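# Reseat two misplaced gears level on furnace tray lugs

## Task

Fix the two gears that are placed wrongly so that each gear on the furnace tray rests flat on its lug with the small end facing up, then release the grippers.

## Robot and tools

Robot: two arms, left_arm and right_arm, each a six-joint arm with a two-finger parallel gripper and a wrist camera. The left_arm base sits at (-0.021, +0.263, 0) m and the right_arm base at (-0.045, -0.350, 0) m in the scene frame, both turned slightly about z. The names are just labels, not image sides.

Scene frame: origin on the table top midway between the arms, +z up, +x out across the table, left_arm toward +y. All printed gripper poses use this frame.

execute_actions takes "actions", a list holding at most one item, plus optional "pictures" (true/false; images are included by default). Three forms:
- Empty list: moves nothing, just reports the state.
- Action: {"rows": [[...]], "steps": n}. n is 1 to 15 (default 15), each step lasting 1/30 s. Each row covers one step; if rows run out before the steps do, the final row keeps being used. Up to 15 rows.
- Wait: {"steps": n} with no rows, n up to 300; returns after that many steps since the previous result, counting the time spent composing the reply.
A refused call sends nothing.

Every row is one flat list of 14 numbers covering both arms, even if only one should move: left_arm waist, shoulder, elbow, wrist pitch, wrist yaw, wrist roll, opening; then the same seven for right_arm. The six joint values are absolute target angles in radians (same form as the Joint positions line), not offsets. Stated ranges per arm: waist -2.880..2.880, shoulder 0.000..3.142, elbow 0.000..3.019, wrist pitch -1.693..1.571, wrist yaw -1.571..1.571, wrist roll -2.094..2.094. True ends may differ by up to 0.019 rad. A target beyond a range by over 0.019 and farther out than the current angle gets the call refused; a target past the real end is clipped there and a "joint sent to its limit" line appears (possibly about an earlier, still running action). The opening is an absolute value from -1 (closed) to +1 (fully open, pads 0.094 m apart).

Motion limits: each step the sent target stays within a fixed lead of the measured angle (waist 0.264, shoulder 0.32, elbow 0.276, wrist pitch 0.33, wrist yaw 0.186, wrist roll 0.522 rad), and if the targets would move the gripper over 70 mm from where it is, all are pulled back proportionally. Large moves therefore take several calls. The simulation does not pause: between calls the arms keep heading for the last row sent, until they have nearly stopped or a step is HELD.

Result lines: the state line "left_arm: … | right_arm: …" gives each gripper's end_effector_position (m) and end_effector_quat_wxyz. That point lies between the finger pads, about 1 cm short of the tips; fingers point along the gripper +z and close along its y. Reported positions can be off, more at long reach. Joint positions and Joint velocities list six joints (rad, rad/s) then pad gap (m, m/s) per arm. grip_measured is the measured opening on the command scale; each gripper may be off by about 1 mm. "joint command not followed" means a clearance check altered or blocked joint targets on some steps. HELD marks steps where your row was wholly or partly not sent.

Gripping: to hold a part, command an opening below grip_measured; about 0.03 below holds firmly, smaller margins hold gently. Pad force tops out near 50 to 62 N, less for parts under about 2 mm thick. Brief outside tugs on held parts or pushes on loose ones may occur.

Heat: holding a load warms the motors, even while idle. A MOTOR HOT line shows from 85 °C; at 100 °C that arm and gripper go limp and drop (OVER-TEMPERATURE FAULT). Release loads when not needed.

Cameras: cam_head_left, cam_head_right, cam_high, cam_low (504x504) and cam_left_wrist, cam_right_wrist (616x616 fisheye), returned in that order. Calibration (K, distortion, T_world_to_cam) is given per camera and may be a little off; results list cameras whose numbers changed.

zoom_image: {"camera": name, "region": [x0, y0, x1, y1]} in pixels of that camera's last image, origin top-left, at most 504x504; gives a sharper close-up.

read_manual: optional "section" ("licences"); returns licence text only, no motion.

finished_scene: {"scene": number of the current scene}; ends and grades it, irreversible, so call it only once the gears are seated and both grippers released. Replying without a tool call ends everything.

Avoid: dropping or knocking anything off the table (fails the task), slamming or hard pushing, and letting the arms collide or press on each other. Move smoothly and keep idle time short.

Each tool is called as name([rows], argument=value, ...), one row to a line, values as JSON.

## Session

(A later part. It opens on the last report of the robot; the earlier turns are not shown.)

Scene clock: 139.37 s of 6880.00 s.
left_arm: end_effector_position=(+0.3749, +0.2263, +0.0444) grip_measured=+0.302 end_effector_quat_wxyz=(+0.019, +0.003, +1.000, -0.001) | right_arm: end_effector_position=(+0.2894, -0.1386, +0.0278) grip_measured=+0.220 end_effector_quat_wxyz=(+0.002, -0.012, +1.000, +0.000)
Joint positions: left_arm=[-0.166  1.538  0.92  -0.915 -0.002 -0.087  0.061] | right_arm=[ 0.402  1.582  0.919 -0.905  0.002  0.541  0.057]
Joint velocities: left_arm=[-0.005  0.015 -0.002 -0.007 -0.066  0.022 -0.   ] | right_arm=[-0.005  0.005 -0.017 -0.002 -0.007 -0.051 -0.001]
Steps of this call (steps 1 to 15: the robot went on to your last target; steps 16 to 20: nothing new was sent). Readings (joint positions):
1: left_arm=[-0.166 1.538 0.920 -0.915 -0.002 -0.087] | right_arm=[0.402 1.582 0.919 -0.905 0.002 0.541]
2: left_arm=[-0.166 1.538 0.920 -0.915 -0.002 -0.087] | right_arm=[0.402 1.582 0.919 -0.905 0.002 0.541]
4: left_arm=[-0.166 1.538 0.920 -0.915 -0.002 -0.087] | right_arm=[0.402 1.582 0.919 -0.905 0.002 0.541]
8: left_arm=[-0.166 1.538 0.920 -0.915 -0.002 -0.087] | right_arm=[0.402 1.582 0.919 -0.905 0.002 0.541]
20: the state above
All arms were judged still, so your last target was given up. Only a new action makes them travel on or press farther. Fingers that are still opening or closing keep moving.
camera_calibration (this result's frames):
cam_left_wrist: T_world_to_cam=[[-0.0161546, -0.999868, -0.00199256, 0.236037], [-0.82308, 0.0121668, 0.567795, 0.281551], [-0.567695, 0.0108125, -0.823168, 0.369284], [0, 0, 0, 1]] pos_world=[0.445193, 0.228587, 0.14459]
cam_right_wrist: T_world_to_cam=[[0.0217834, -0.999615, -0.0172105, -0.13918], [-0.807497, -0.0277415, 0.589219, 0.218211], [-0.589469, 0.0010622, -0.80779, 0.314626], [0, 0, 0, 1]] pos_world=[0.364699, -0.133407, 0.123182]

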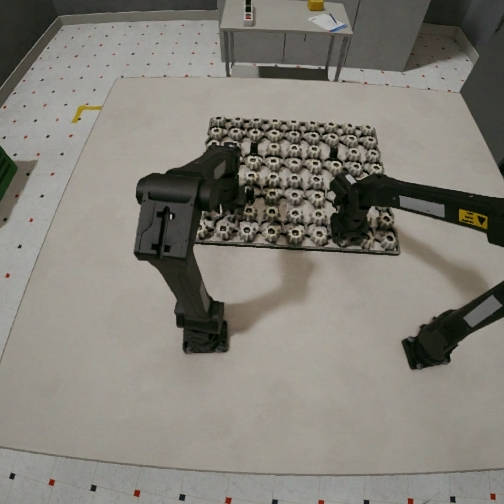

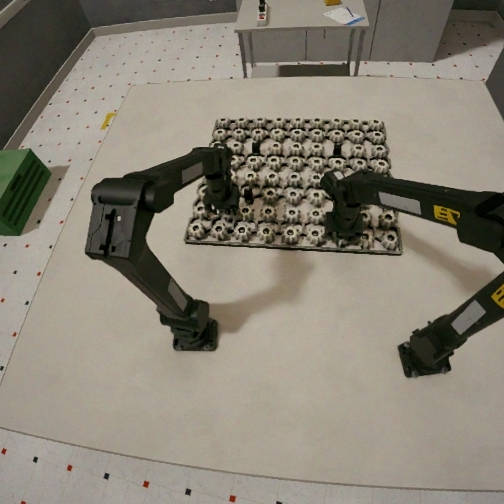

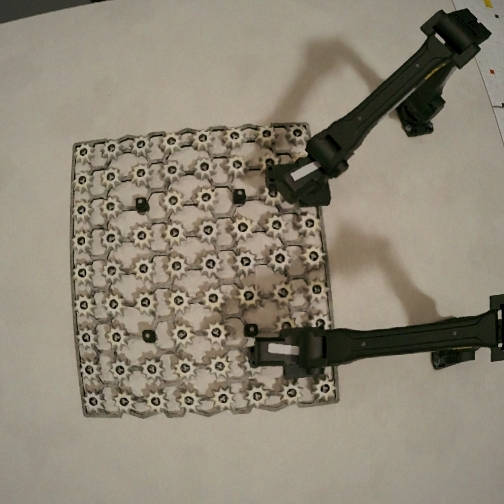

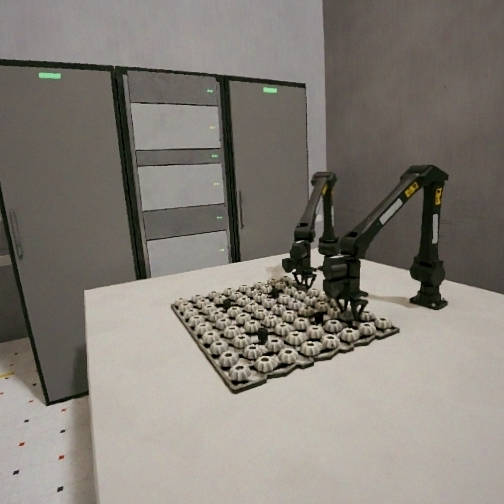

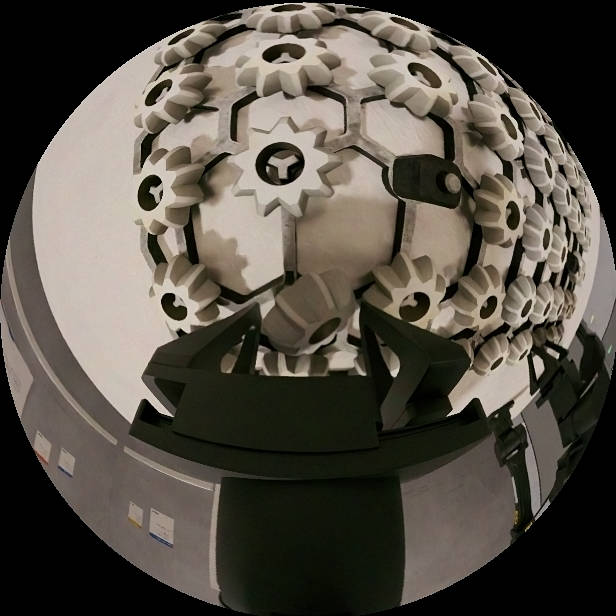

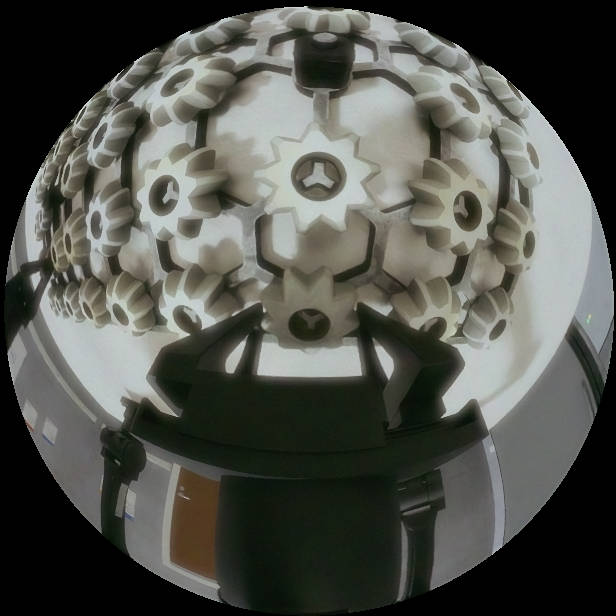

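execute_actions([
  {"rows":[[-0.160,1.585,0.90,-0.905,0,-0.1,0.3,0.402,1.50,1.02,-1.05,0,0.55,0.17]]},
], pictures=false)

execute_actions([
  {"steps":20},
])

Scene clock: 146.10 s of 6880.00 s.
left_arm: end_effector_position=(+0.3661, +0.2284, +0.0286) grip_measured=+0.302 end_effector_quat_wxyz=(-0.003, +0.002, +1.000, +0.002) | right_arm: end_effector_position=(+0.2844, -0.1410, +0.0694) grip_measured=+0.220 end_effector_quat_wxyz=(-0.005, -0.013, +1.000, -0.003)
Joint positions: left_arm=[-0.163  1.57   0.907 -0.915 -0.003 -0.087  0.061] | right_arm=[ 0.403  1.509  0.966 -1.04  -0.001  0.541  0.057]
Joint velocities: left_arm=[ 0.005 -0.015  0.007  0.007  0.007 -0.11  -0.001] | right_arm=[-0.015  0.005 -0.002  0.012 -0.007  0.037 -0.001]
Steps of this call (steps 1 to 90: nothing new was sent; then 3.23 s passed at rest; steps 91 to 105: all 15 steps of this action). Readings (joint positions):
91: left_arm=[-0.166 1.539 0.920 -0.915 -0.002 -0.087] | right_arm=[0.402 1.579 0.926 -0.926 0.002 0.541]
92: left_arm=[-0.166 1.542 0.919 -0.915 -0.002 -0.087] | right_arm=[0.402 1.577 0.937 -0.957 -0.001 0.541]
94: left_arm=[-0.165 1.552 0.916 -0.915 -0.003 -0.087] | right_arm=[0.403 1.562 0.959 -1.001 -0.001 0.541]
98: left_arm=[-0.163 1.568 0.909 -0.915 -0.003 -0.087] | right_arm=[0.403 1.518 0.966 -1.034 -0.001 0.541]
105: the state above

Scene clock: 146.77 s of 6880.00 s.
left_arm: end_effector_position=(+0.3661, +0.2284, +0.0286) grip_measured=+0.302 end_effector_quat_wxyz=(-0.003, +0.002, +1.000, +0.002) | right_arm: end_effector_position=(+0.2844, -0.1410, +0.0694) grip_measured=+0.220 end_effector_quat_wxyz=(-0.005, -0.013, +1.000, -0.003)
Joint positions: left_arm=[-0.163  1.57   0.907 -0.915 -0.003 -0.087  0.061] | right_arm=[ 0.403  1.509  0.966 -1.04  -0.001  0.541  0.057]
Joint velocities: left_arm=[-0.005 -0.015  0.007  0.017  0.007 -0.007  0.   ] | right_arm=[-0.015 -0.015 -0.007 -0.002  0.007 -0.007 -0.   ]
Steps of this call (steps 1 to 15: the robot went on to your last target; steps 16 to 20: nothing new was sent). Readings (joint positions):
1: left_arm=[-0.163 1.570 0.907 -0.915 -0.003 -0.087] | right_arm=[0.403 1.509 0.966 -1.040 -0.001 0.541]
2: left_arm=[-0.163 1.570 0.907 -0.915 -0.003 -0.087] | right_arm=[0.403 1.509 0.966 -1.040 -0.001 0.541]
4: left_arm=[-0.163 1.570 0.907 -0.915 -0.003 -0.087] | right_arm=[0.403 1.509 0.966 -1.040 -0.001 0.541]
8: left_arm=[-0.163 1.570 0.907 -0.915 -0.003 -0.087] | right_arm=[0.403 1.509 0.966 -1.040 -0.001 0.541]
20: the state above
All arms were judged still, so your last target was given up. Only a new action makes them travel on or press farther. Fingers that are still opening or closing keep moving.
camera_calibration (this result's frames):
cam_left_wrist: T_world_to_cam=[[-0.0132676, -0.999893, -0.00610293, 0.23707], [-0.797567, 0.00690127, 0.603191, 0.274112], [-0.603084, 0.0128704, -0.797574, 0.363035], [0, 0, 0, 1]] pos_world=[0.440709, 0.23048, 0.125652]
cam_right_wrist: T_world_to_cam=[[0.0219373, -0.999691, -0.0117267, -0.141171], [-0.798654, -0.024579, 0.601288, 0.186645], [-0.60139, -0.00382508, -0.798946, 0.347417], [0, 0, 0, 1]] pos_world=[0.361094, -0.135211, 0.163685]

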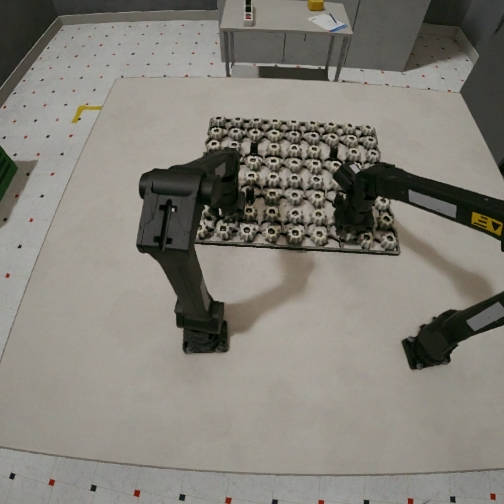

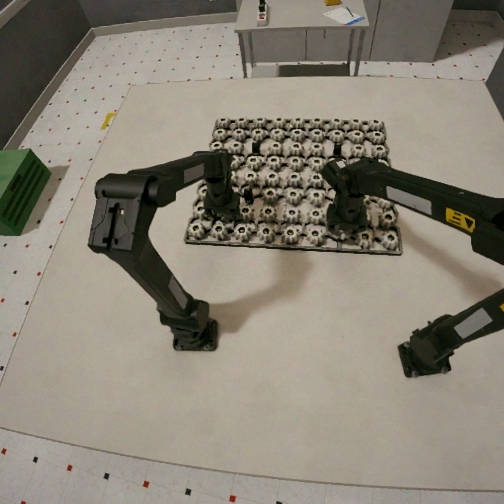

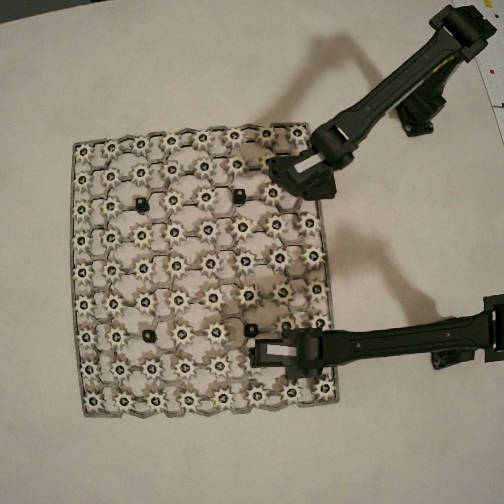

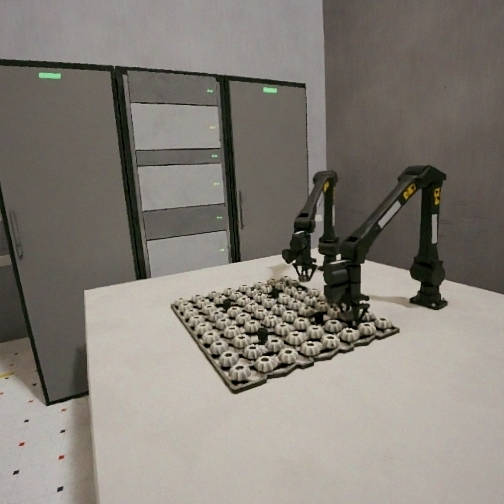

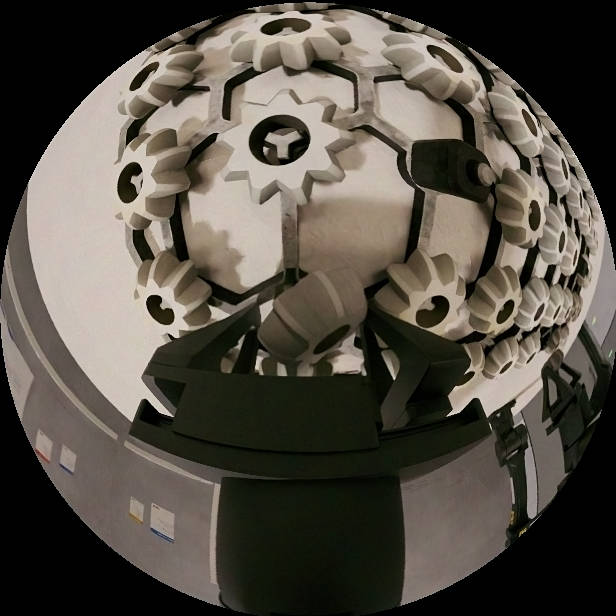

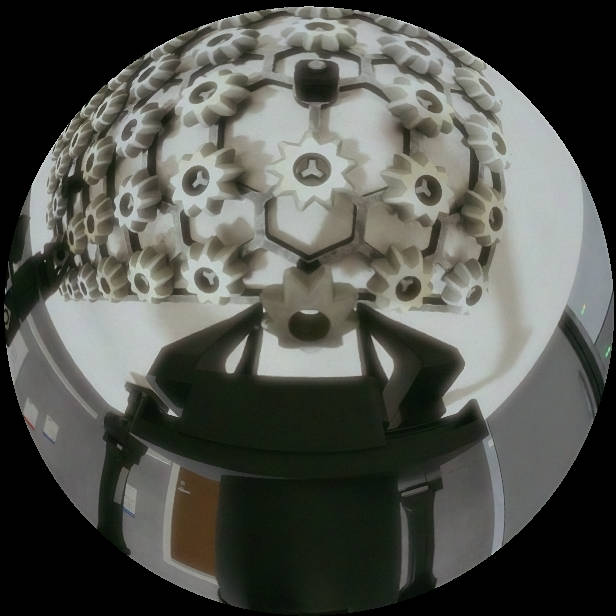

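execute_actions([
  {"rows":[[-0.160,1.585,0.90,-0.905,0,-0.1,0.0,0.402,1.2,1.0,-1.05,0,0.55,0.17]]},
], pictures=false)

execute_actions([
  {"rows":[[-0.160,1.48,1.03,-1.05,0,-0.1,0.0,1.368,0.305,0.43,-0.108,0,0,0.17]]},
], pictures=false)

execute_actions([
  {"steps":60},
])

Scene clock: 158.30 s of 6880.00 s.
left_arm: end_effector_position=(+0.3664, +0.2271, +0.0286) grip_measured=+0.003 end_effector_quat_wxyz=(-0.002, +0.002, +1.000, -0.002) | right_arm: end_effector_position=(+0.2802, -0.1436, +0.1904) grip_measured=+0.220 end_effector_quat_wxyz=(+0.133, -0.012, +0.988, +0.083)
Joint positions: left_arm=[-0.163  1.57   0.907 -0.913  0.003 -0.087  0.047] | right_arm=[ 0.403  1.17   0.955 -1.042 -0.001  0.541  0.057]
Joint velocities: left_arm=[ 0.005  0.005 -0.007 -0.002 -0.007 -0.066 -0.001] | right_arm=[-0.015  0.2   -0.002 -0.051 -0.051 -0.022 -0.001]
Steps of this call (steps 1 to 90: nothing new was sent; then 8.03 s passed at rest; steps 91 to 105: all 15 steps of this action). Readings (joint positions):
91: left_arm=[-0.163 1.570 0.907 -0.914 0.000 -0.087] | right_arm=[0.403 1.502 0.966 -1.040 -0.001 0.541]
92: left_arm=[-0.163 1.570 0.907 -0.914 0.002 -0.087] | right_arm=[0.403 1.486 0.961 -1.040 -0.001 0.541]
94: left_arm=[-0.163 1.570 0.907 -0.913 0.003 -0.087] | right_arm=[0.403 1.429 0.953 -1.040 -0.001 0.541]
98: left_arm=[-0.163 1.570 0.907 -0.913 0.003 -0.087] | right_arm=[0.403 1.274 0.953 -1.041 -0.001 0.541]
105: the state above

Scene clock: 158.80 s of 6880.00 s.
left_arm: end_effector_position=(+0.3805, +0.2263, +0.0924) grip_measured=+0.002 end_effector_quat_wxyz=(+0.025, +0.002, +1.000, -0.003) | right_arm: end_effector_position=(+0.0243, -0.0401, +0.2562) grip_measured=+0.220 end_effector_quat_wxyz=(+0.440, -0.474, +0.655, +0.391)
Joint positions: left_arm=[-0.163  1.473  0.994 -1.042  0.001 -0.087  0.047] | right_arm=[ 1.187  0.412  0.38  -0.281 -0.002  0.099  0.057]
Joint velocities: left_arm=[ 0.005 -0.005 -0.002 -0.002  0.022 -0.037 -0.   ] | right_arm=[ 1.558 -1.001 -0.012  1.023 -0.066 -0.432 -0.   ]
Steps of this call (steps 1 to 15: all 15 steps of this action). Readings (joint positions):
1: left_arm=[-0.163 1.567 0.914 -0.933 0.003 -0.087] | right_arm=[0.414 1.161 0.931 -1.004 0.007 0.494]
2: left_arm=[-0.163 1.563 0.925 -0.972 0.002 -0.087] | right_arm=[0.441 1.131 0.876 -0.919 0.014 0.435]
4: left_arm=[-0.163 1.540 0.946 -1.020 0.002 -0.087] | right_arm=[0.539 1.031 0.740 -0.779 0.012 0.335]
8: left_arm=[-0.163 1.488 0.983 -1.038 0.001 -0.087] | right_arm=[0.814 0.758 0.470 -0.519 -0.000 0.191]
15: the state above

Scene clock: 160.80 s of 6880.00 s.
left_arm: end_effector_position=(+0.3804, +0.2263, +0.0924) grip_measured=+0.002 end_effector_quat_wxyz=(+0.025, +0.002, +1.000, -0.003) | right_arm: end_effector_position=(-0.0345, -0.0417, +0.3189) grip_measured=+0.220 end_effector_quat_wxyz=(+0.486, -0.507, +0.529, +0.476)
Joint positions: left_arm=[-0.163  1.473  0.994 -1.042  0.001 -0.087  0.047] | right_arm=[ 1.373  0.312  0.38  -0.142 -0.002  0.011  0.057]
Joint velocities: left_arm=[-0.024  0.005  0.002 -0.007 -0.022 -0.051 -0.   ] | right_arm=[-0.005 -0.015 -0.017 -0.037 -0.022 -0.007 -0.001]
Steps of this call (steps 1 to 30: the robot went on to your last target; steps 31 to 60: nothing new was sent). Readings (joint positions):
1: left_arm=[-0.163 1.473 0.994 -1.042 0.001 -0.087] | right_arm=[1.240 0.380 0.380 -0.247 -0.002 0.087]
2: left_arm=[-0.163 1.473 0.994 -1.042 0.001 -0.087] | right_arm=[1.290 0.352 0.380 -0.215 -0.002 0.073]
4: left_arm=[-0.163 1.473 0.994 -1.042 0.001 -0.087] | right_arm=[1.366 0.311 0.380 -0.165 -0.006 0.050]
8: left_arm=[-0.163 1.473 0.994 -1.042 0.001 -0.087] | right_arm=[1.384 0.295 0.380 -0.142 -0.004 0.026]
60: the state above
All arms were judged still, so your last target was given up. Only a new action makes them travel on or press farther. Fingers that are still opening or closing keep moving.
camera_calibration (this result's frames):
cam_left_wrist: T_world_to_cam=[[-0.0136181, -0.999905, 0.00195044, 0.234941], [-0.829585, 0.0123873, 0.558243, 0.262145], [-0.558214, 0.00598413, -0.829675, 0.410062], [0, 0, 0, 1]] pos_world=[0.449573, 0.229218, 0.193419]
cam_right_wrist: T_world_to_cam=[[0.99974, -0.0167841, -0.0154537, 0.0439659], [-0.0226542, -0.650017, -0.759582, 0.2191], [0.00270372, 0.759734, -0.650228, 0.360631], [0, 0, 0, 1]] pos_world=[-0.039966, -0.130827, 0.401596]

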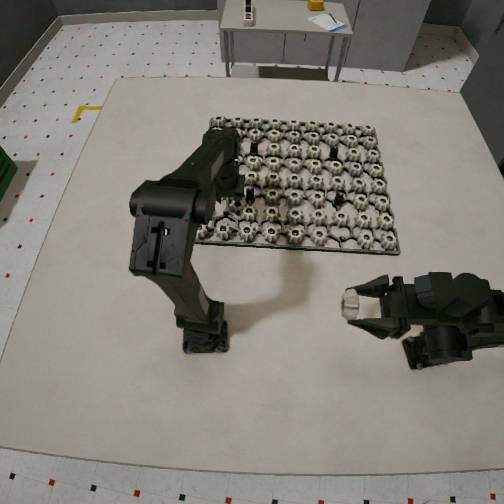

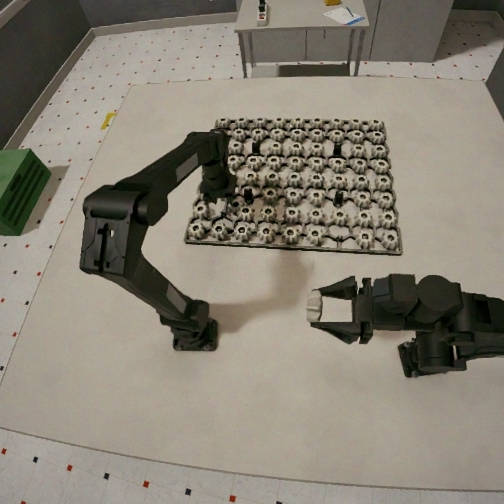

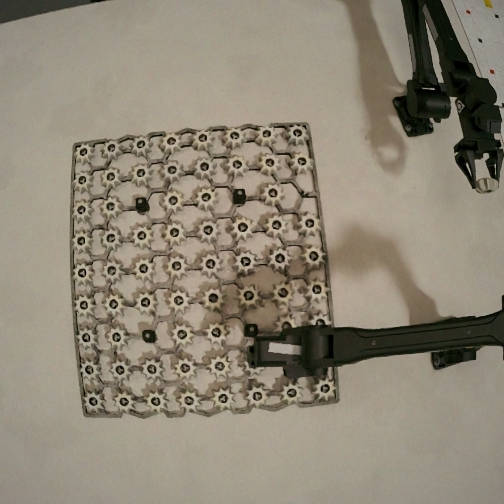

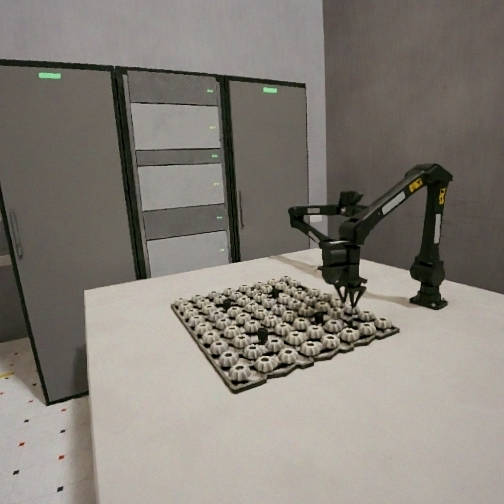

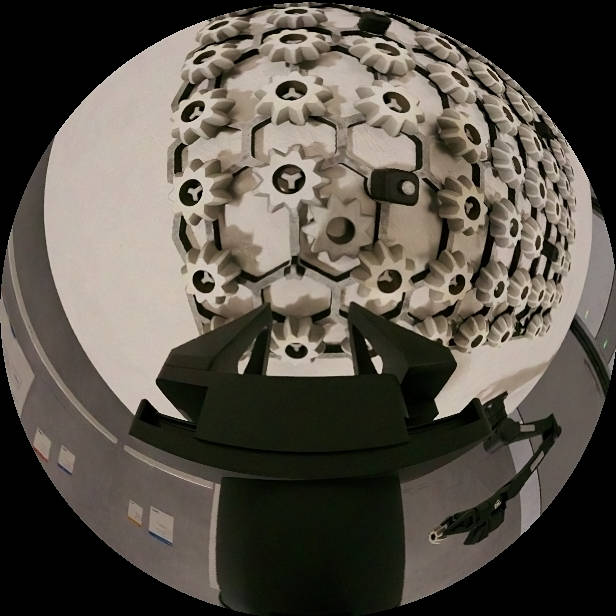

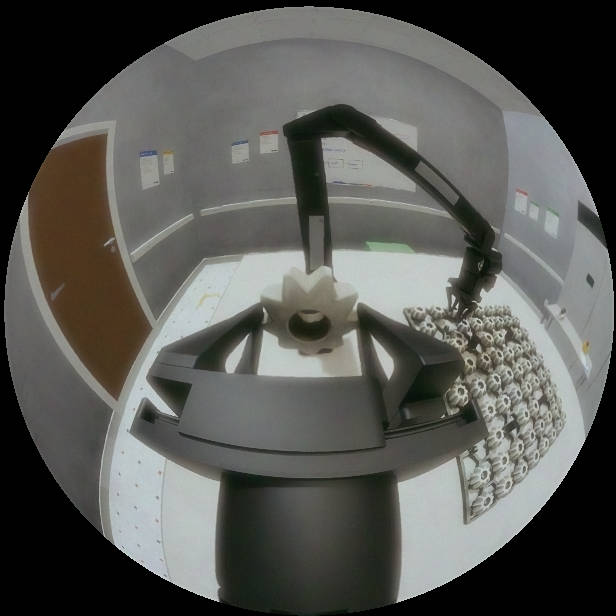

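execute_actions([
  {"rows":[[-0.8,0.8,0.9,-0.8,0,0.8,1,1.368,0.384,0.73,-0.29,0,0,0.17]]},
], pictures=false)

execute_actions([
  {"rows":[[-1.682,0.169,0.70,-0.518,0,1.57,1,1.368,0.384,0.73,-0.29,0,0,0.17]]},
], pictures=false)

execute_actions([
  {"steps":70},
])

Scene clock: 190.73 s of 6880.00 s.
left_arm: end_effector_position=(+0.2863, +0.0211, +0.3046) grip_measured=+1.000 end_effector_quat_wxyz=(+0.379, +0.533, +0.756, -0.019) | right_arm: end_effector_position=(-0.0342, -0.0319, +0.3877) grip_measured=+0.220 end_effector_quat_wxyz=(+0.479, -0.513, +0.536, +0.469)
Joint positions: left_arm=[-0.739  0.893  0.924 -0.824 -0.001  0.562  0.094] | right_arm=[ 1.373  0.397  0.59  -0.295 -0.002  0.011  0.057]
Joint velocities: left_arm=[-1.333 -1.46  -0.042  0.237  0.066  1.458  0.   ] | right_arm=[-0.005  0.005  0.305 -0.022 -0.081 -0.007 -0.001]
Steps of this call (steps 1 to 90: nothing new was sent; then 26.43 s passed at rest; steps 91 to 105: all 15 steps of this action). Readings (joint positions):
91: left_arm=[-0.171 1.463 0.987 -1.021 -0.003 -0.051] | right_arm=[1.373 0.315 0.388 -0.161 -0.002 0.011]
92: left_arm=[-0.188 1.444 0.969 -0.982 -0.004 -0.005] | right_arm=[1.373 0.325 0.405 -0.197 -0.002 0.011]
94: left_arm=[-0.252 1.380 0.941 -0.932 -0.004 0.083] | right_arm=[1.373 0.352 0.443 -0.240 -0.002 0.011]
98: left_arm=[-0.419 1.220 0.926 -0.877 -0.004 0.255] | right_arm=[1.373 0.389 0.507 -0.276 -0.002 0.011]
105: the state above

Scene clock: 191.23 s of 6880.00 s.
left_arm: end_effector_position=(-0.0366, +0.0546, +0.4818) grip_measured=+1.000 end_effector_quat_wxyz=(+0.735, +0.674, +0.017, -0.071) | right_arm: end_effector_position=(-0.0344, -0.0363, +0.4259) grip_measured=+0.220 end_effector_quat_wxyz=(+0.495, -0.499, +0.521, +0.484)
Joint positions: left_arm=[-1.711  0.107  0.724 -0.526  0.004  1.448  0.094] | right_arm=[ 1.373  0.397  0.652 -0.297 -0.002  0.011  0.057]
Joint velocities: left_arm=[-0.366  0.181 -0.007 -0.017  0.051  0.652  0.   ] | right_arm=[-0.024 -0.005 -0.002  0.007 -0.066 -0.007 -0.   ]
Steps of this call (steps 1 to 15: all 15 steps of this action). Readings (joint positions):
1: left_arm=[-0.787 0.837 0.905 -0.780 -0.002 0.622] | right_arm=[1.373 0.397 0.601 -0.295 -0.002 0.011]
2: left_arm=[-0.844 0.770 0.871 -0.710 -0.002 0.685] | right_arm=[1.373 0.397 0.611 -0.295 -0.002 0.011]
4: left_arm=[-0.968 0.628 0.803 -0.634 -0.001 0.807] | right_arm=[1.373 0.397 0.631 -0.295 -0.002 0.011]
8: left_arm=[-1.218 0.348 0.736 -0.578 0.002 1.056] | right_arm=[1.373 0.397 0.652 -0.295 -0.002 0.011]
15: the state above

Scene clock: 193.57 s of 6880.00 s.
left_arm: end_effector_position=(-0.0327, +0.0281, +0.4575) grip_measured=+1.000 end_effector_quat_wxyz=(+0.709, +0.705, -0.011, -0.022) | right_arm: end_effector_position=(-0.0344, -0.0363, +0.4259) grip_measured=+0.220 end_effector_quat_wxyz=(+0.495, -0.499, +0.521, +0.484)
Joint positions: left_arm=[-1.688  0.171  0.704 -0.526  0.002  1.555  0.094] | right_arm=[ 1.373  0.397  0.652 -0.297 -0.002  0.011  0.057]
Joint velocities: left_arm=[-0.015 -0.005  0.012  0.002 -0.037 -0.022  0.   ] | right_arm=[-0.005 -0.015  0.002  0.012  0.007 -0.066  0.   ]
Steps of this call (steps 1 to 30: the robot went on to your last target; steps 31 to 70: nothing new was sent). Readings (joint positions):
1: left_arm=[-1.715 0.115 0.722 -0.526 0.004 1.470] | right_arm=[1.373 0.397 0.652 -0.297 -0.002 0.011]
2: left_arm=[-1.711 0.125 0.720 -0.526 0.004 1.487] | right_arm=[1.373 0.397 0.652 -0.297 -0.002 0.011]
4: left_arm=[-1.697 0.147 0.714 -0.526 0.003 1.512] | right_arm=[1.373 0.397 0.652 -0.297 -0.002 0.011]
8: left_arm=[-1.688 0.171 0.704 -0.526 0.002 1.538] | right_arm=[1.373 0.397 0.652 -0.297 -0.002 0.011]
70: the state above
All arms were judged still, so your last target was given up. Only a new action makes them travel on or press farther. Fingers that are still opening or closing keep moving.
camera_calibration (this result's frames):
cam_left_wrist: T_world_to_cam=[[-0.00569463, -0.00873619, -0.999946, 0.461153], [0.828231, 0.560304, -0.00961191, 0.0167123], [0.560357, -0.828241, 0.00404487, 0.162184], [0, 0, 0, 1]] pos_world=[-0.102097, 0.128993, 0.460632]
cam_right_wrist: T_world_to_cam=[[0.999757, -0.0162868, -0.0148735, 0.0452949], [-0.0217897, -0.624767, -0.780507, 0.313715], [0.00341952, 0.780641, -0.62497, 0.416046], [0, 0, 0, 1]] pos_world=[-0.0398708, -0.128046, 0.505546]

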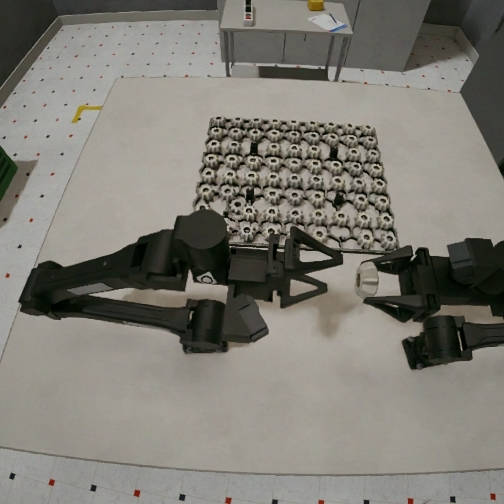

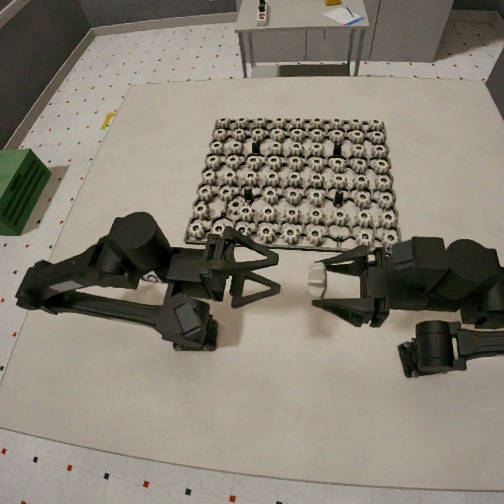

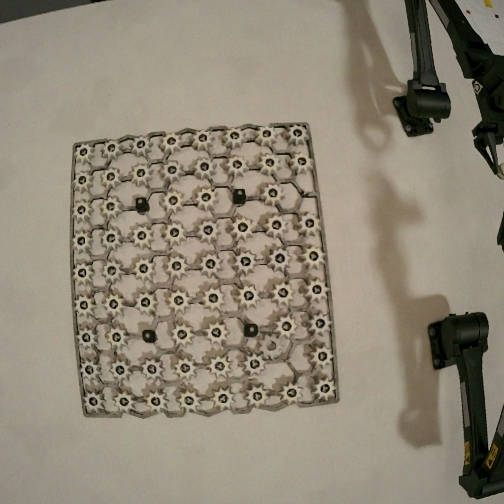

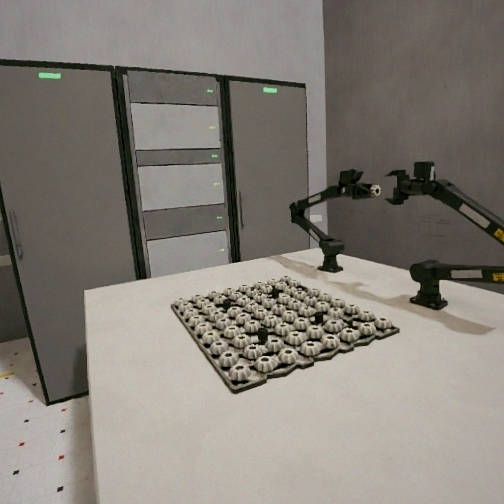

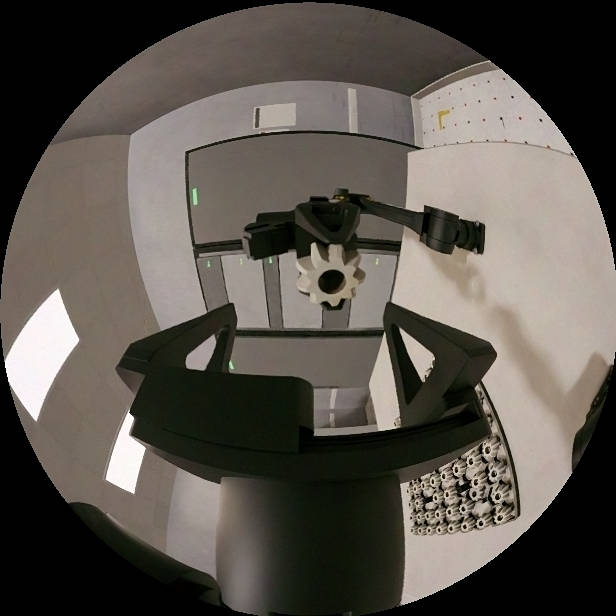

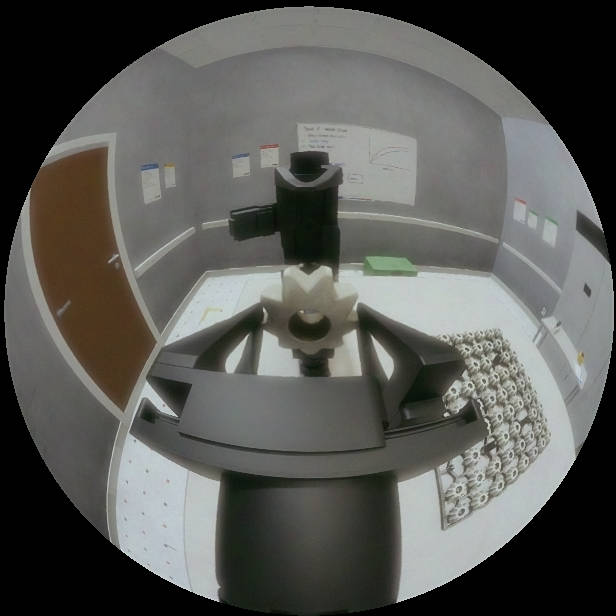

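execute_actions([
  {"rows":[[-1.678,0.345,0.63,-0.245,0,1.57,1,1.368,0.384,0.73,-0.29,0,0,0.17]]},
], pictures=false)

execute_actions([
  {"steps":30},
])

Scene clock: 209.27 s of 6880.00 s.
left_arm: end_effector_position=(-0.0355, -0.0419, +0.4280) grip_measured=+1.000 end_effector_quat_wxyz=(+0.708, +0.706, -0.011, -0.021) | right_arm: end_effector_position=(-0.0344, -0.0368, +0.4264) grip_measured=+0.220 end_effector_quat_wxyz=(+0.495, -0.498, +0.521, +0.485)
Joint positions: left_arm=[-1.687  0.358  0.624 -0.263  0.002  1.556  0.094] | right_arm=[ 1.373  0.395  0.652 -0.297 -0.002  0.011  0.057]
Joint velocities: left_arm=[ 0.005 -0.112 -0.002  0.032 -0.022 -0.066  0.   ] | right_arm=[ 0.005  0.005  0.007 -0.002  0.007  0.007 -0.001]
Steps of this call (steps 1 to 90: nothing new was sent; then 12.20 s passed at rest; steps 91 to 105: all 15 steps of this action). Readings (joint positions):
91: left_arm=[-1.688 0.180 0.693 -0.478 0.002 1.556] | right_arm=[1.373 0.397 0.652 -0.297 -0.002 0.011]
92: left_arm=[-1.688 0.200 0.680 -0.390 0.002 1.556] | right_arm=[1.373 0.397 0.652 -0.297 -0.002 0.011]
94: left_arm=[-1.688 0.270 0.666 -0.297 0.002 1.556] | right_arm=[1.373 0.397 0.652 -0.297 -0.002 0.011]
98: left_arm=[-1.687 0.367 0.638 -0.268 0.002 1.556] | right_arm=[1.373 0.395 0.652 -0.297 -0.002 0.011]
105: the state above

Scene clock: 210.27 s of 6880.00 s.
left_arm: end_effector_position=(-0.0354, -0.0403, +0.4299) grip_measured=+1.000 end_effector_quat_wxyz=(+0.710, +0.704, -0.011, -0.021) | right_arm: end_effector_position=(-0.0344, -0.0368, +0.4264) grip_measured=+0.220 end_effector_quat_wxyz=(+0.495, -0.498, +0.521, +0.485)
Joint positions: left_arm=[-1.687  0.353  0.624 -0.262  0.002  1.556  0.094] | right_arm=[ 1.373  0.395  0.652 -0.297 -0.002  0.011  0.057]
Joint velocities: left_arm=[ 0.005 -0.005  0.017  0.002  0.022 -0.066  0.   ] | right_arm=[-0.015  0.005 -0.002  0.002 -0.022 -0.007  0.001]
Steps of this call (steps 1 to 15: the robot went on to your last target; steps 16 to 30: nothing new was sent). Readings (joint positions):
1: left_arm=[-1.687 0.355 0.624 -0.263 0.002 1.556] | right_arm=[1.373 0.395 0.652 -0.297 -0.002 0.011]
2: left_arm=[-1.687 0.353 0.624 -0.262 0.002 1.556] | right_arm=[1.373 0.395 0.652 -0.297 -0.002 0.011]
4: left_arm=[-1.687 0.353 0.624 -0.262 0.002 1.556] | right_arm=[1.373 0.395 0.652 -0.297 -0.002 0.011]
8: left_arm=[-1.687 0.353 0.624 -0.262 0.002 1.556] | right_arm=[1.373 0.395 0.652 -0.297 -0.002 0.011]
30: the state above
All arms were judged still, so your last target was given up. Only a new action makes them travel on or press farther. Fingers that are still opening or closing keep moving.
camera_calibration (this result's frames):
cam_left_wrist: T_world_to_cam=[[-0.00469, -0.0122266, -0.999914, 0.432809], [0.82738, 0.561539, -0.0107471, 0.0575202], [0.561622, -0.82736, 0.00748245, 0.105664], [0, 0, 0, 1]] pos_world=[-0.104904, 0.0604139, 0.4326]
cam_right_wrist: T_world_to_cam=[[0.999758, -0.0162585, -0.0148393, 0.0452997], [-0.0217387, -0.623278, -0.781698, 0.314361], [0.00346026, 0.781831, -0.623481, 0.416244], [0, 0, 0, 1]] pos_world=[-0.0398953, -0.128761, 0.505928]

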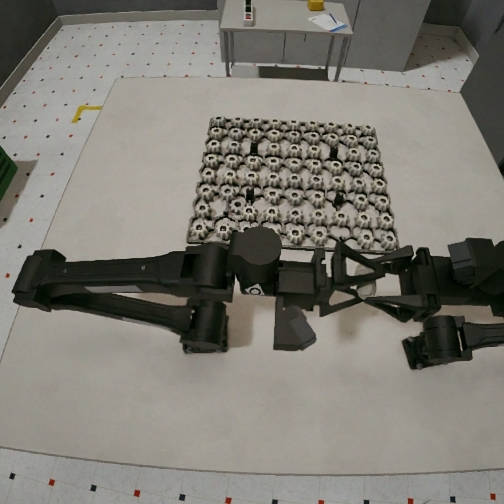

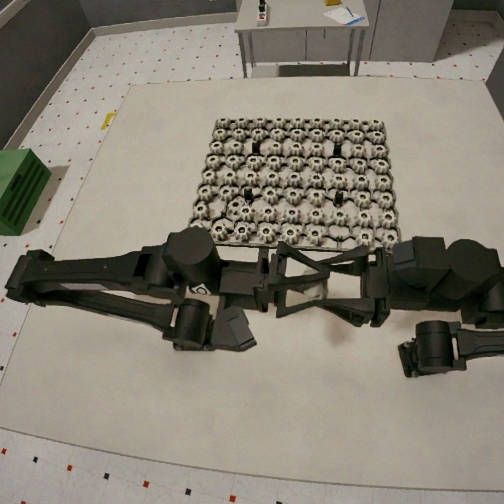

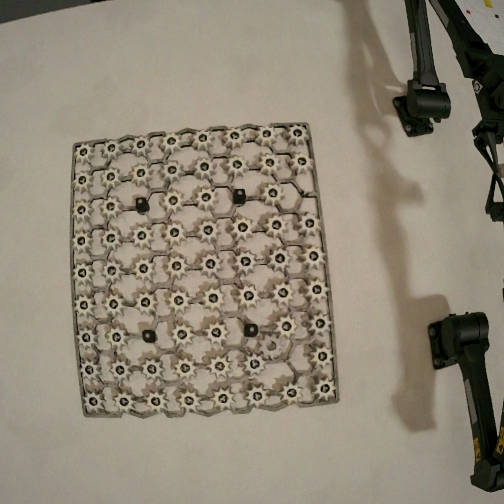

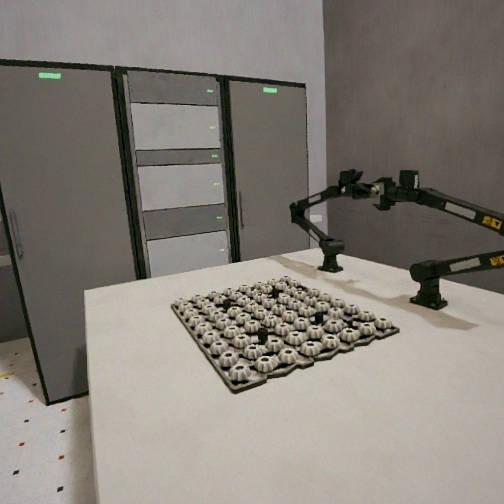

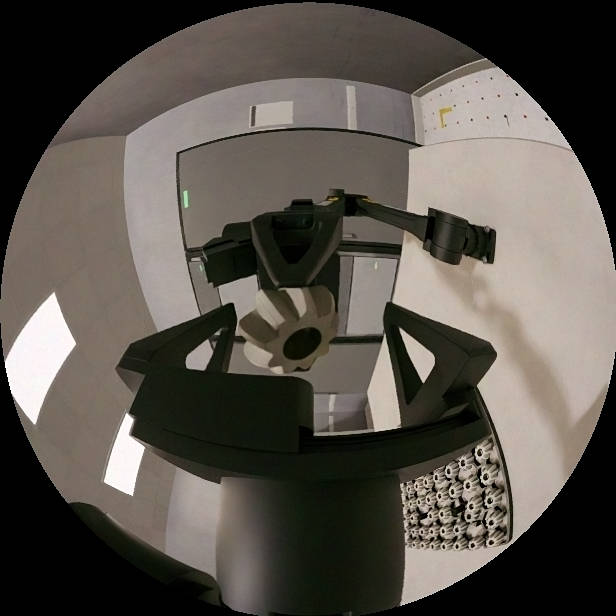

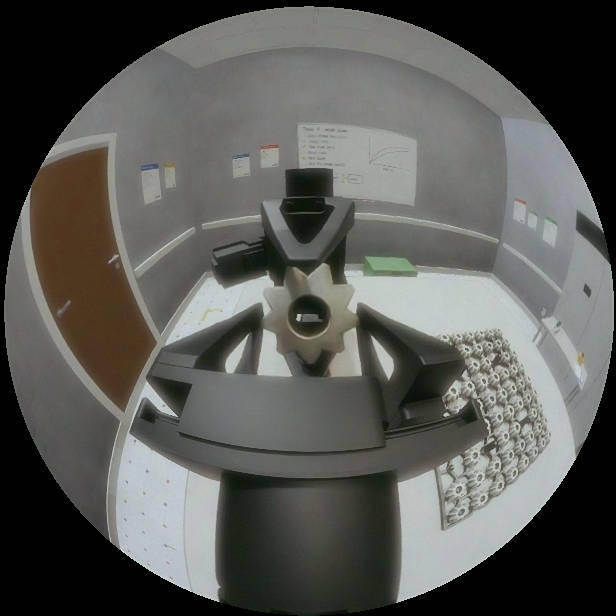

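execute_actions([
  {"rows":[[-1.678,0.335,0.63,-0.2,0,1.57,1,1.368,0.384,0.73,-0.29,0,0,0.17]]},
], pictures=false)

execute_actions([
  {"rows":[[-1.678,0.335,0.63,-0.2,0,1.57,0.1,1.368,0.384,0.73,-0.29,0,0,0.17]]},
], pictures=false)

execute_actions([
  {"steps":20},
])

zoom_image(camera="cam_low", region=[320,150,440,230])

Scene clock: 220.23 s of 6880.00 s.
left_arm: end_effector_position=(-0.0353, -0.0376, +0.4430) grip_measured=+1.000 end_effector_quat_wxyz=(+0.728, +0.685, -0.011, -0.022) | right_arm: end_effector_position=(-0.0344, -0.0368, +0.4264) grip_measured=+0.220 end_effector_quat_wxyz=(+0.495, -0.498, +0.521, +0.485)
Joint positions: left_arm=[-1.687  0.345  0.624 -0.217  0.002  1.556  0.094] | right_arm=[ 1.373  0.395  0.652 -0.297 -0.002  0.011  0.057]
Joint velocities: left_arm=[-0.005 -0.015  0.002  0.007 -0.022  0.037  0.   ] | right_arm=[-0.005 -0.015 -0.007  0.007  0.051 -0.051 -0.001]
Steps of this call (steps 1 to 90: nothing new was sent; then 6.47 s passed at rest; steps 91 to 105: all 15 steps of this action). Readings (joint positions):
91: left_arm=[-1.687 0.352 0.624 -0.254 0.002 1.556] | right_arm=[1.373 0.395 0.652 -0.297 -0.002 0.011]
92: left_arm=[-1.687 0.352 0.624 -0.243 0.002 1.556] | right_arm=[1.373 0.395 0.652 -0.297 -0.002 0.011]
94: left_arm=[-1.687 0.350 0.624 -0.224 0.002 1.556] | right_arm=[1.373 0.395 0.652 -0.297 -0.002 0.011]
98: left_arm=[-1.687 0.345 0.624 -0.218 0.002 1.556] | right_arm=[1.373 0.395 0.652 -0.297 -0.002 0.011]
105: the state above

Scene clock: 220.73 s of 6880.00 s.
left_arm: end_effector_position=(-0.0352, -0.0378, +0.4422) grip_measured=+0.123 end_effector_quat_wxyz=(+0.728, +0.685, -0.011, -0.021) | right_arm: end_effector_position=(-0.0344, -0.0371, +0.4276) grip_measured=+0.220 end_effector_quat_wxyz=(+0.496, -0.498, +0.520, +0.485)
Joint positions: left_arm=[-1.687  0.345  0.623 -0.216  0.002  1.558  0.053] | right_arm=[ 1.373  0.395  0.655 -0.298 -0.002  0.011  0.057]
Joint velocities: left_arm=[ 0.015 -0.024  0.007 -0.037 -0.037 -0.022 -0.001] | right_arm=[ 0.005 -0.005  0.007 -0.007 -0.066 -0.007 -0.   ]
Steps of this call (steps 1 to 15: all 15 steps of this action). Readings (joint positions):
1: left_arm=[-1.687 0.345 0.624 -0.217 0.002 1.556] | right_arm=[1.373 0.395 0.652 -0.297 -0.002 0.011]
2: left_arm=[-1.687 0.345 0.624 -0.217 0.002 1.556] | right_arm=[1.373 0.395 0.652 -0.297 -0.002 0.011]
4: left_arm=[-1.687 0.345 0.623 -0.216 0.002 1.558] | right_arm=[1.373 0.395 0.654 -0.298 -0.002 0.011]
8: left_arm=[-1.687 0.345 0.623 -0.216 0.002 1.558] | right_arm=[1.373 0.395 0.655 -0.298 -0.002 0.011]
15: the state above

Scene clock: 221.40 s of 6880.00 s.
left_arm: end_effector_position=(-0.0352, -0.0378, +0.4422) grip_measured=+0.123 end_effector_quat_wxyz=(+0.728, +0.685, -0.011, -0.021) | right_arm: end_effector_position=(-0.0344, -0.0371, +0.4276) grip_measured=+0.220 end_effector_quat_wxyz=(+0.496, -0.498, +0.520, +0.485)
Joint positions: left_arm=[-1.687  0.345  0.623 -0.216  0.002  1.558  0.053] | right_arm=[ 1.373  0.395  0.655 -0.298 -0.002  0.011  0.057]
Joint velocities: left_arm=[ 0.005  0.005 -0.027 -0.012  0.007  0.007  0.001] | right_arm=[ 0.005 -0.015  0.017  0.002  0.051 -0.022  0.001]
Steps of this call (steps 1 to 15: the robot went on to your last target; steps 16 to 20: nothing new was sent). Readings (joint positions):
1: left_arm=[-1.687 0.345 0.623 -0.216 0.002 1.558] | right_arm=[1.373 0.395 0.655 -0.298 -0.002 0.011]
2: left_arm=[-1.687 0.345 0.623 -0.216 0.002 1.558] | right_arm=[1.373 0.395 0.655 -0.298 -0.002 0.011]
4: left_arm=[-1.687 0.345 0.623 -0.216 0.002 1.558] | right_arm=[1.373 0.395 0.655 -0.298 -0.002 0.011]
8: left_arm=[-1.687 0.345 0.623 -0.216 0.002 1.558] | right_arm=[1.373 0.395 0.655 -0.298 -0.002 0.011]
20: the state above
All arms were judged still, so your last target was given up. Only a new action makes them travel on or press farther. Fingers that are still opening or closing keep moving.
camera_calibration (this result's frames):
cam_left_wrist: T_world_to_cam=[[-0.00540559, -0.0637041, -0.997954, 0.442362], [0.827117, 0.560585, -0.040265, 0.0690883], [0.562003, -0.825643, 0.0496604, 0.0890008], [0, 0, 0, 1]] pos_world=[-0.104772, 0.0629333, 0.439819]
cam_right_wrist: T_world_to_cam=[[0.999758, -0.0162359, -0.0148119, 0.0453107], [-0.0216978, -0.622085, -0.782649, 0.315637], [0.00349278, 0.782781, -0.622287, 0.416694], [0, 0, 0, 1]] pos_world=[-0.0399066, -0.129091, 0.507007]

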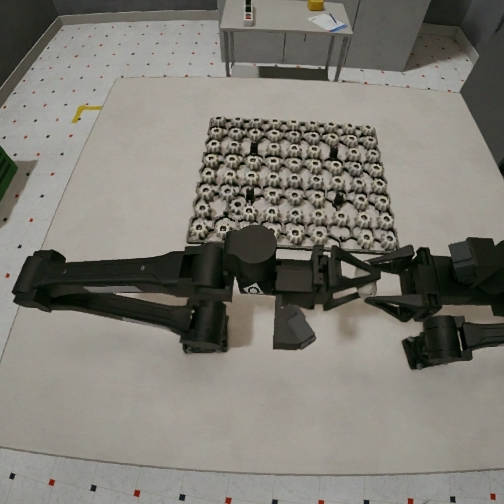

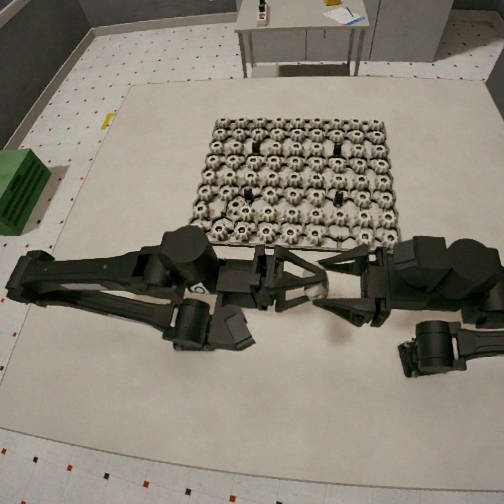

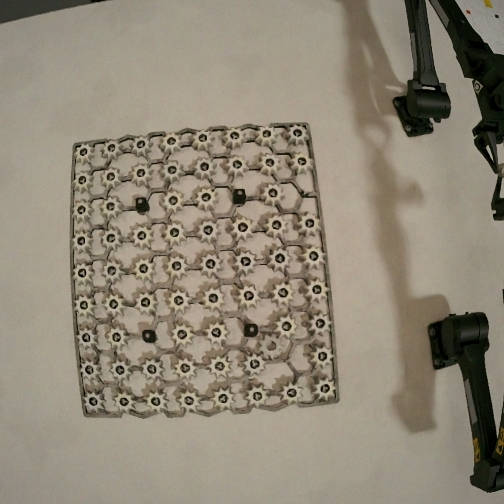

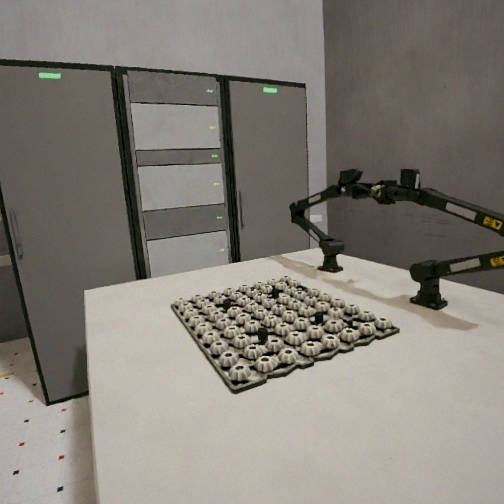

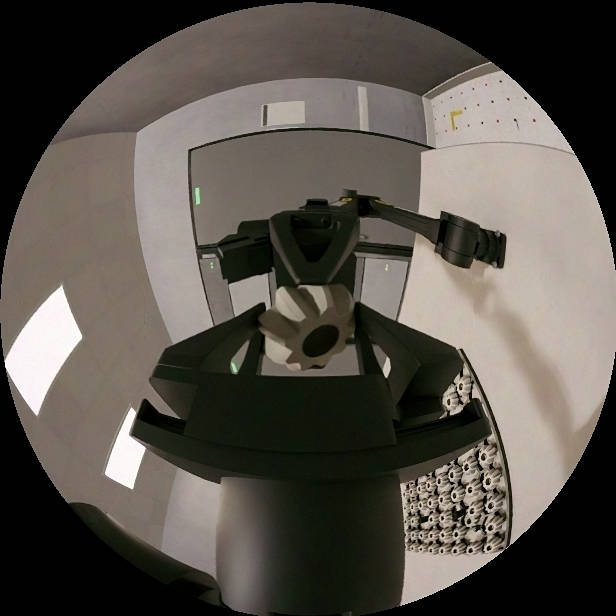

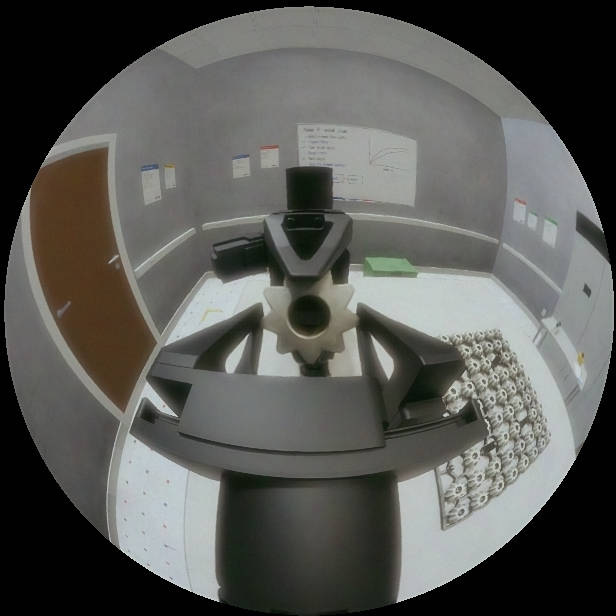

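Region (320, 150, 440, 230) of cam_low's 504x504 image, scaled by 4.200, with more detail than that image has.

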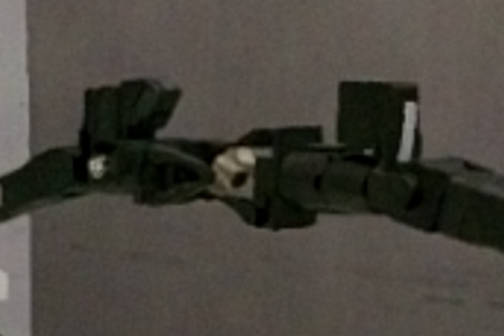

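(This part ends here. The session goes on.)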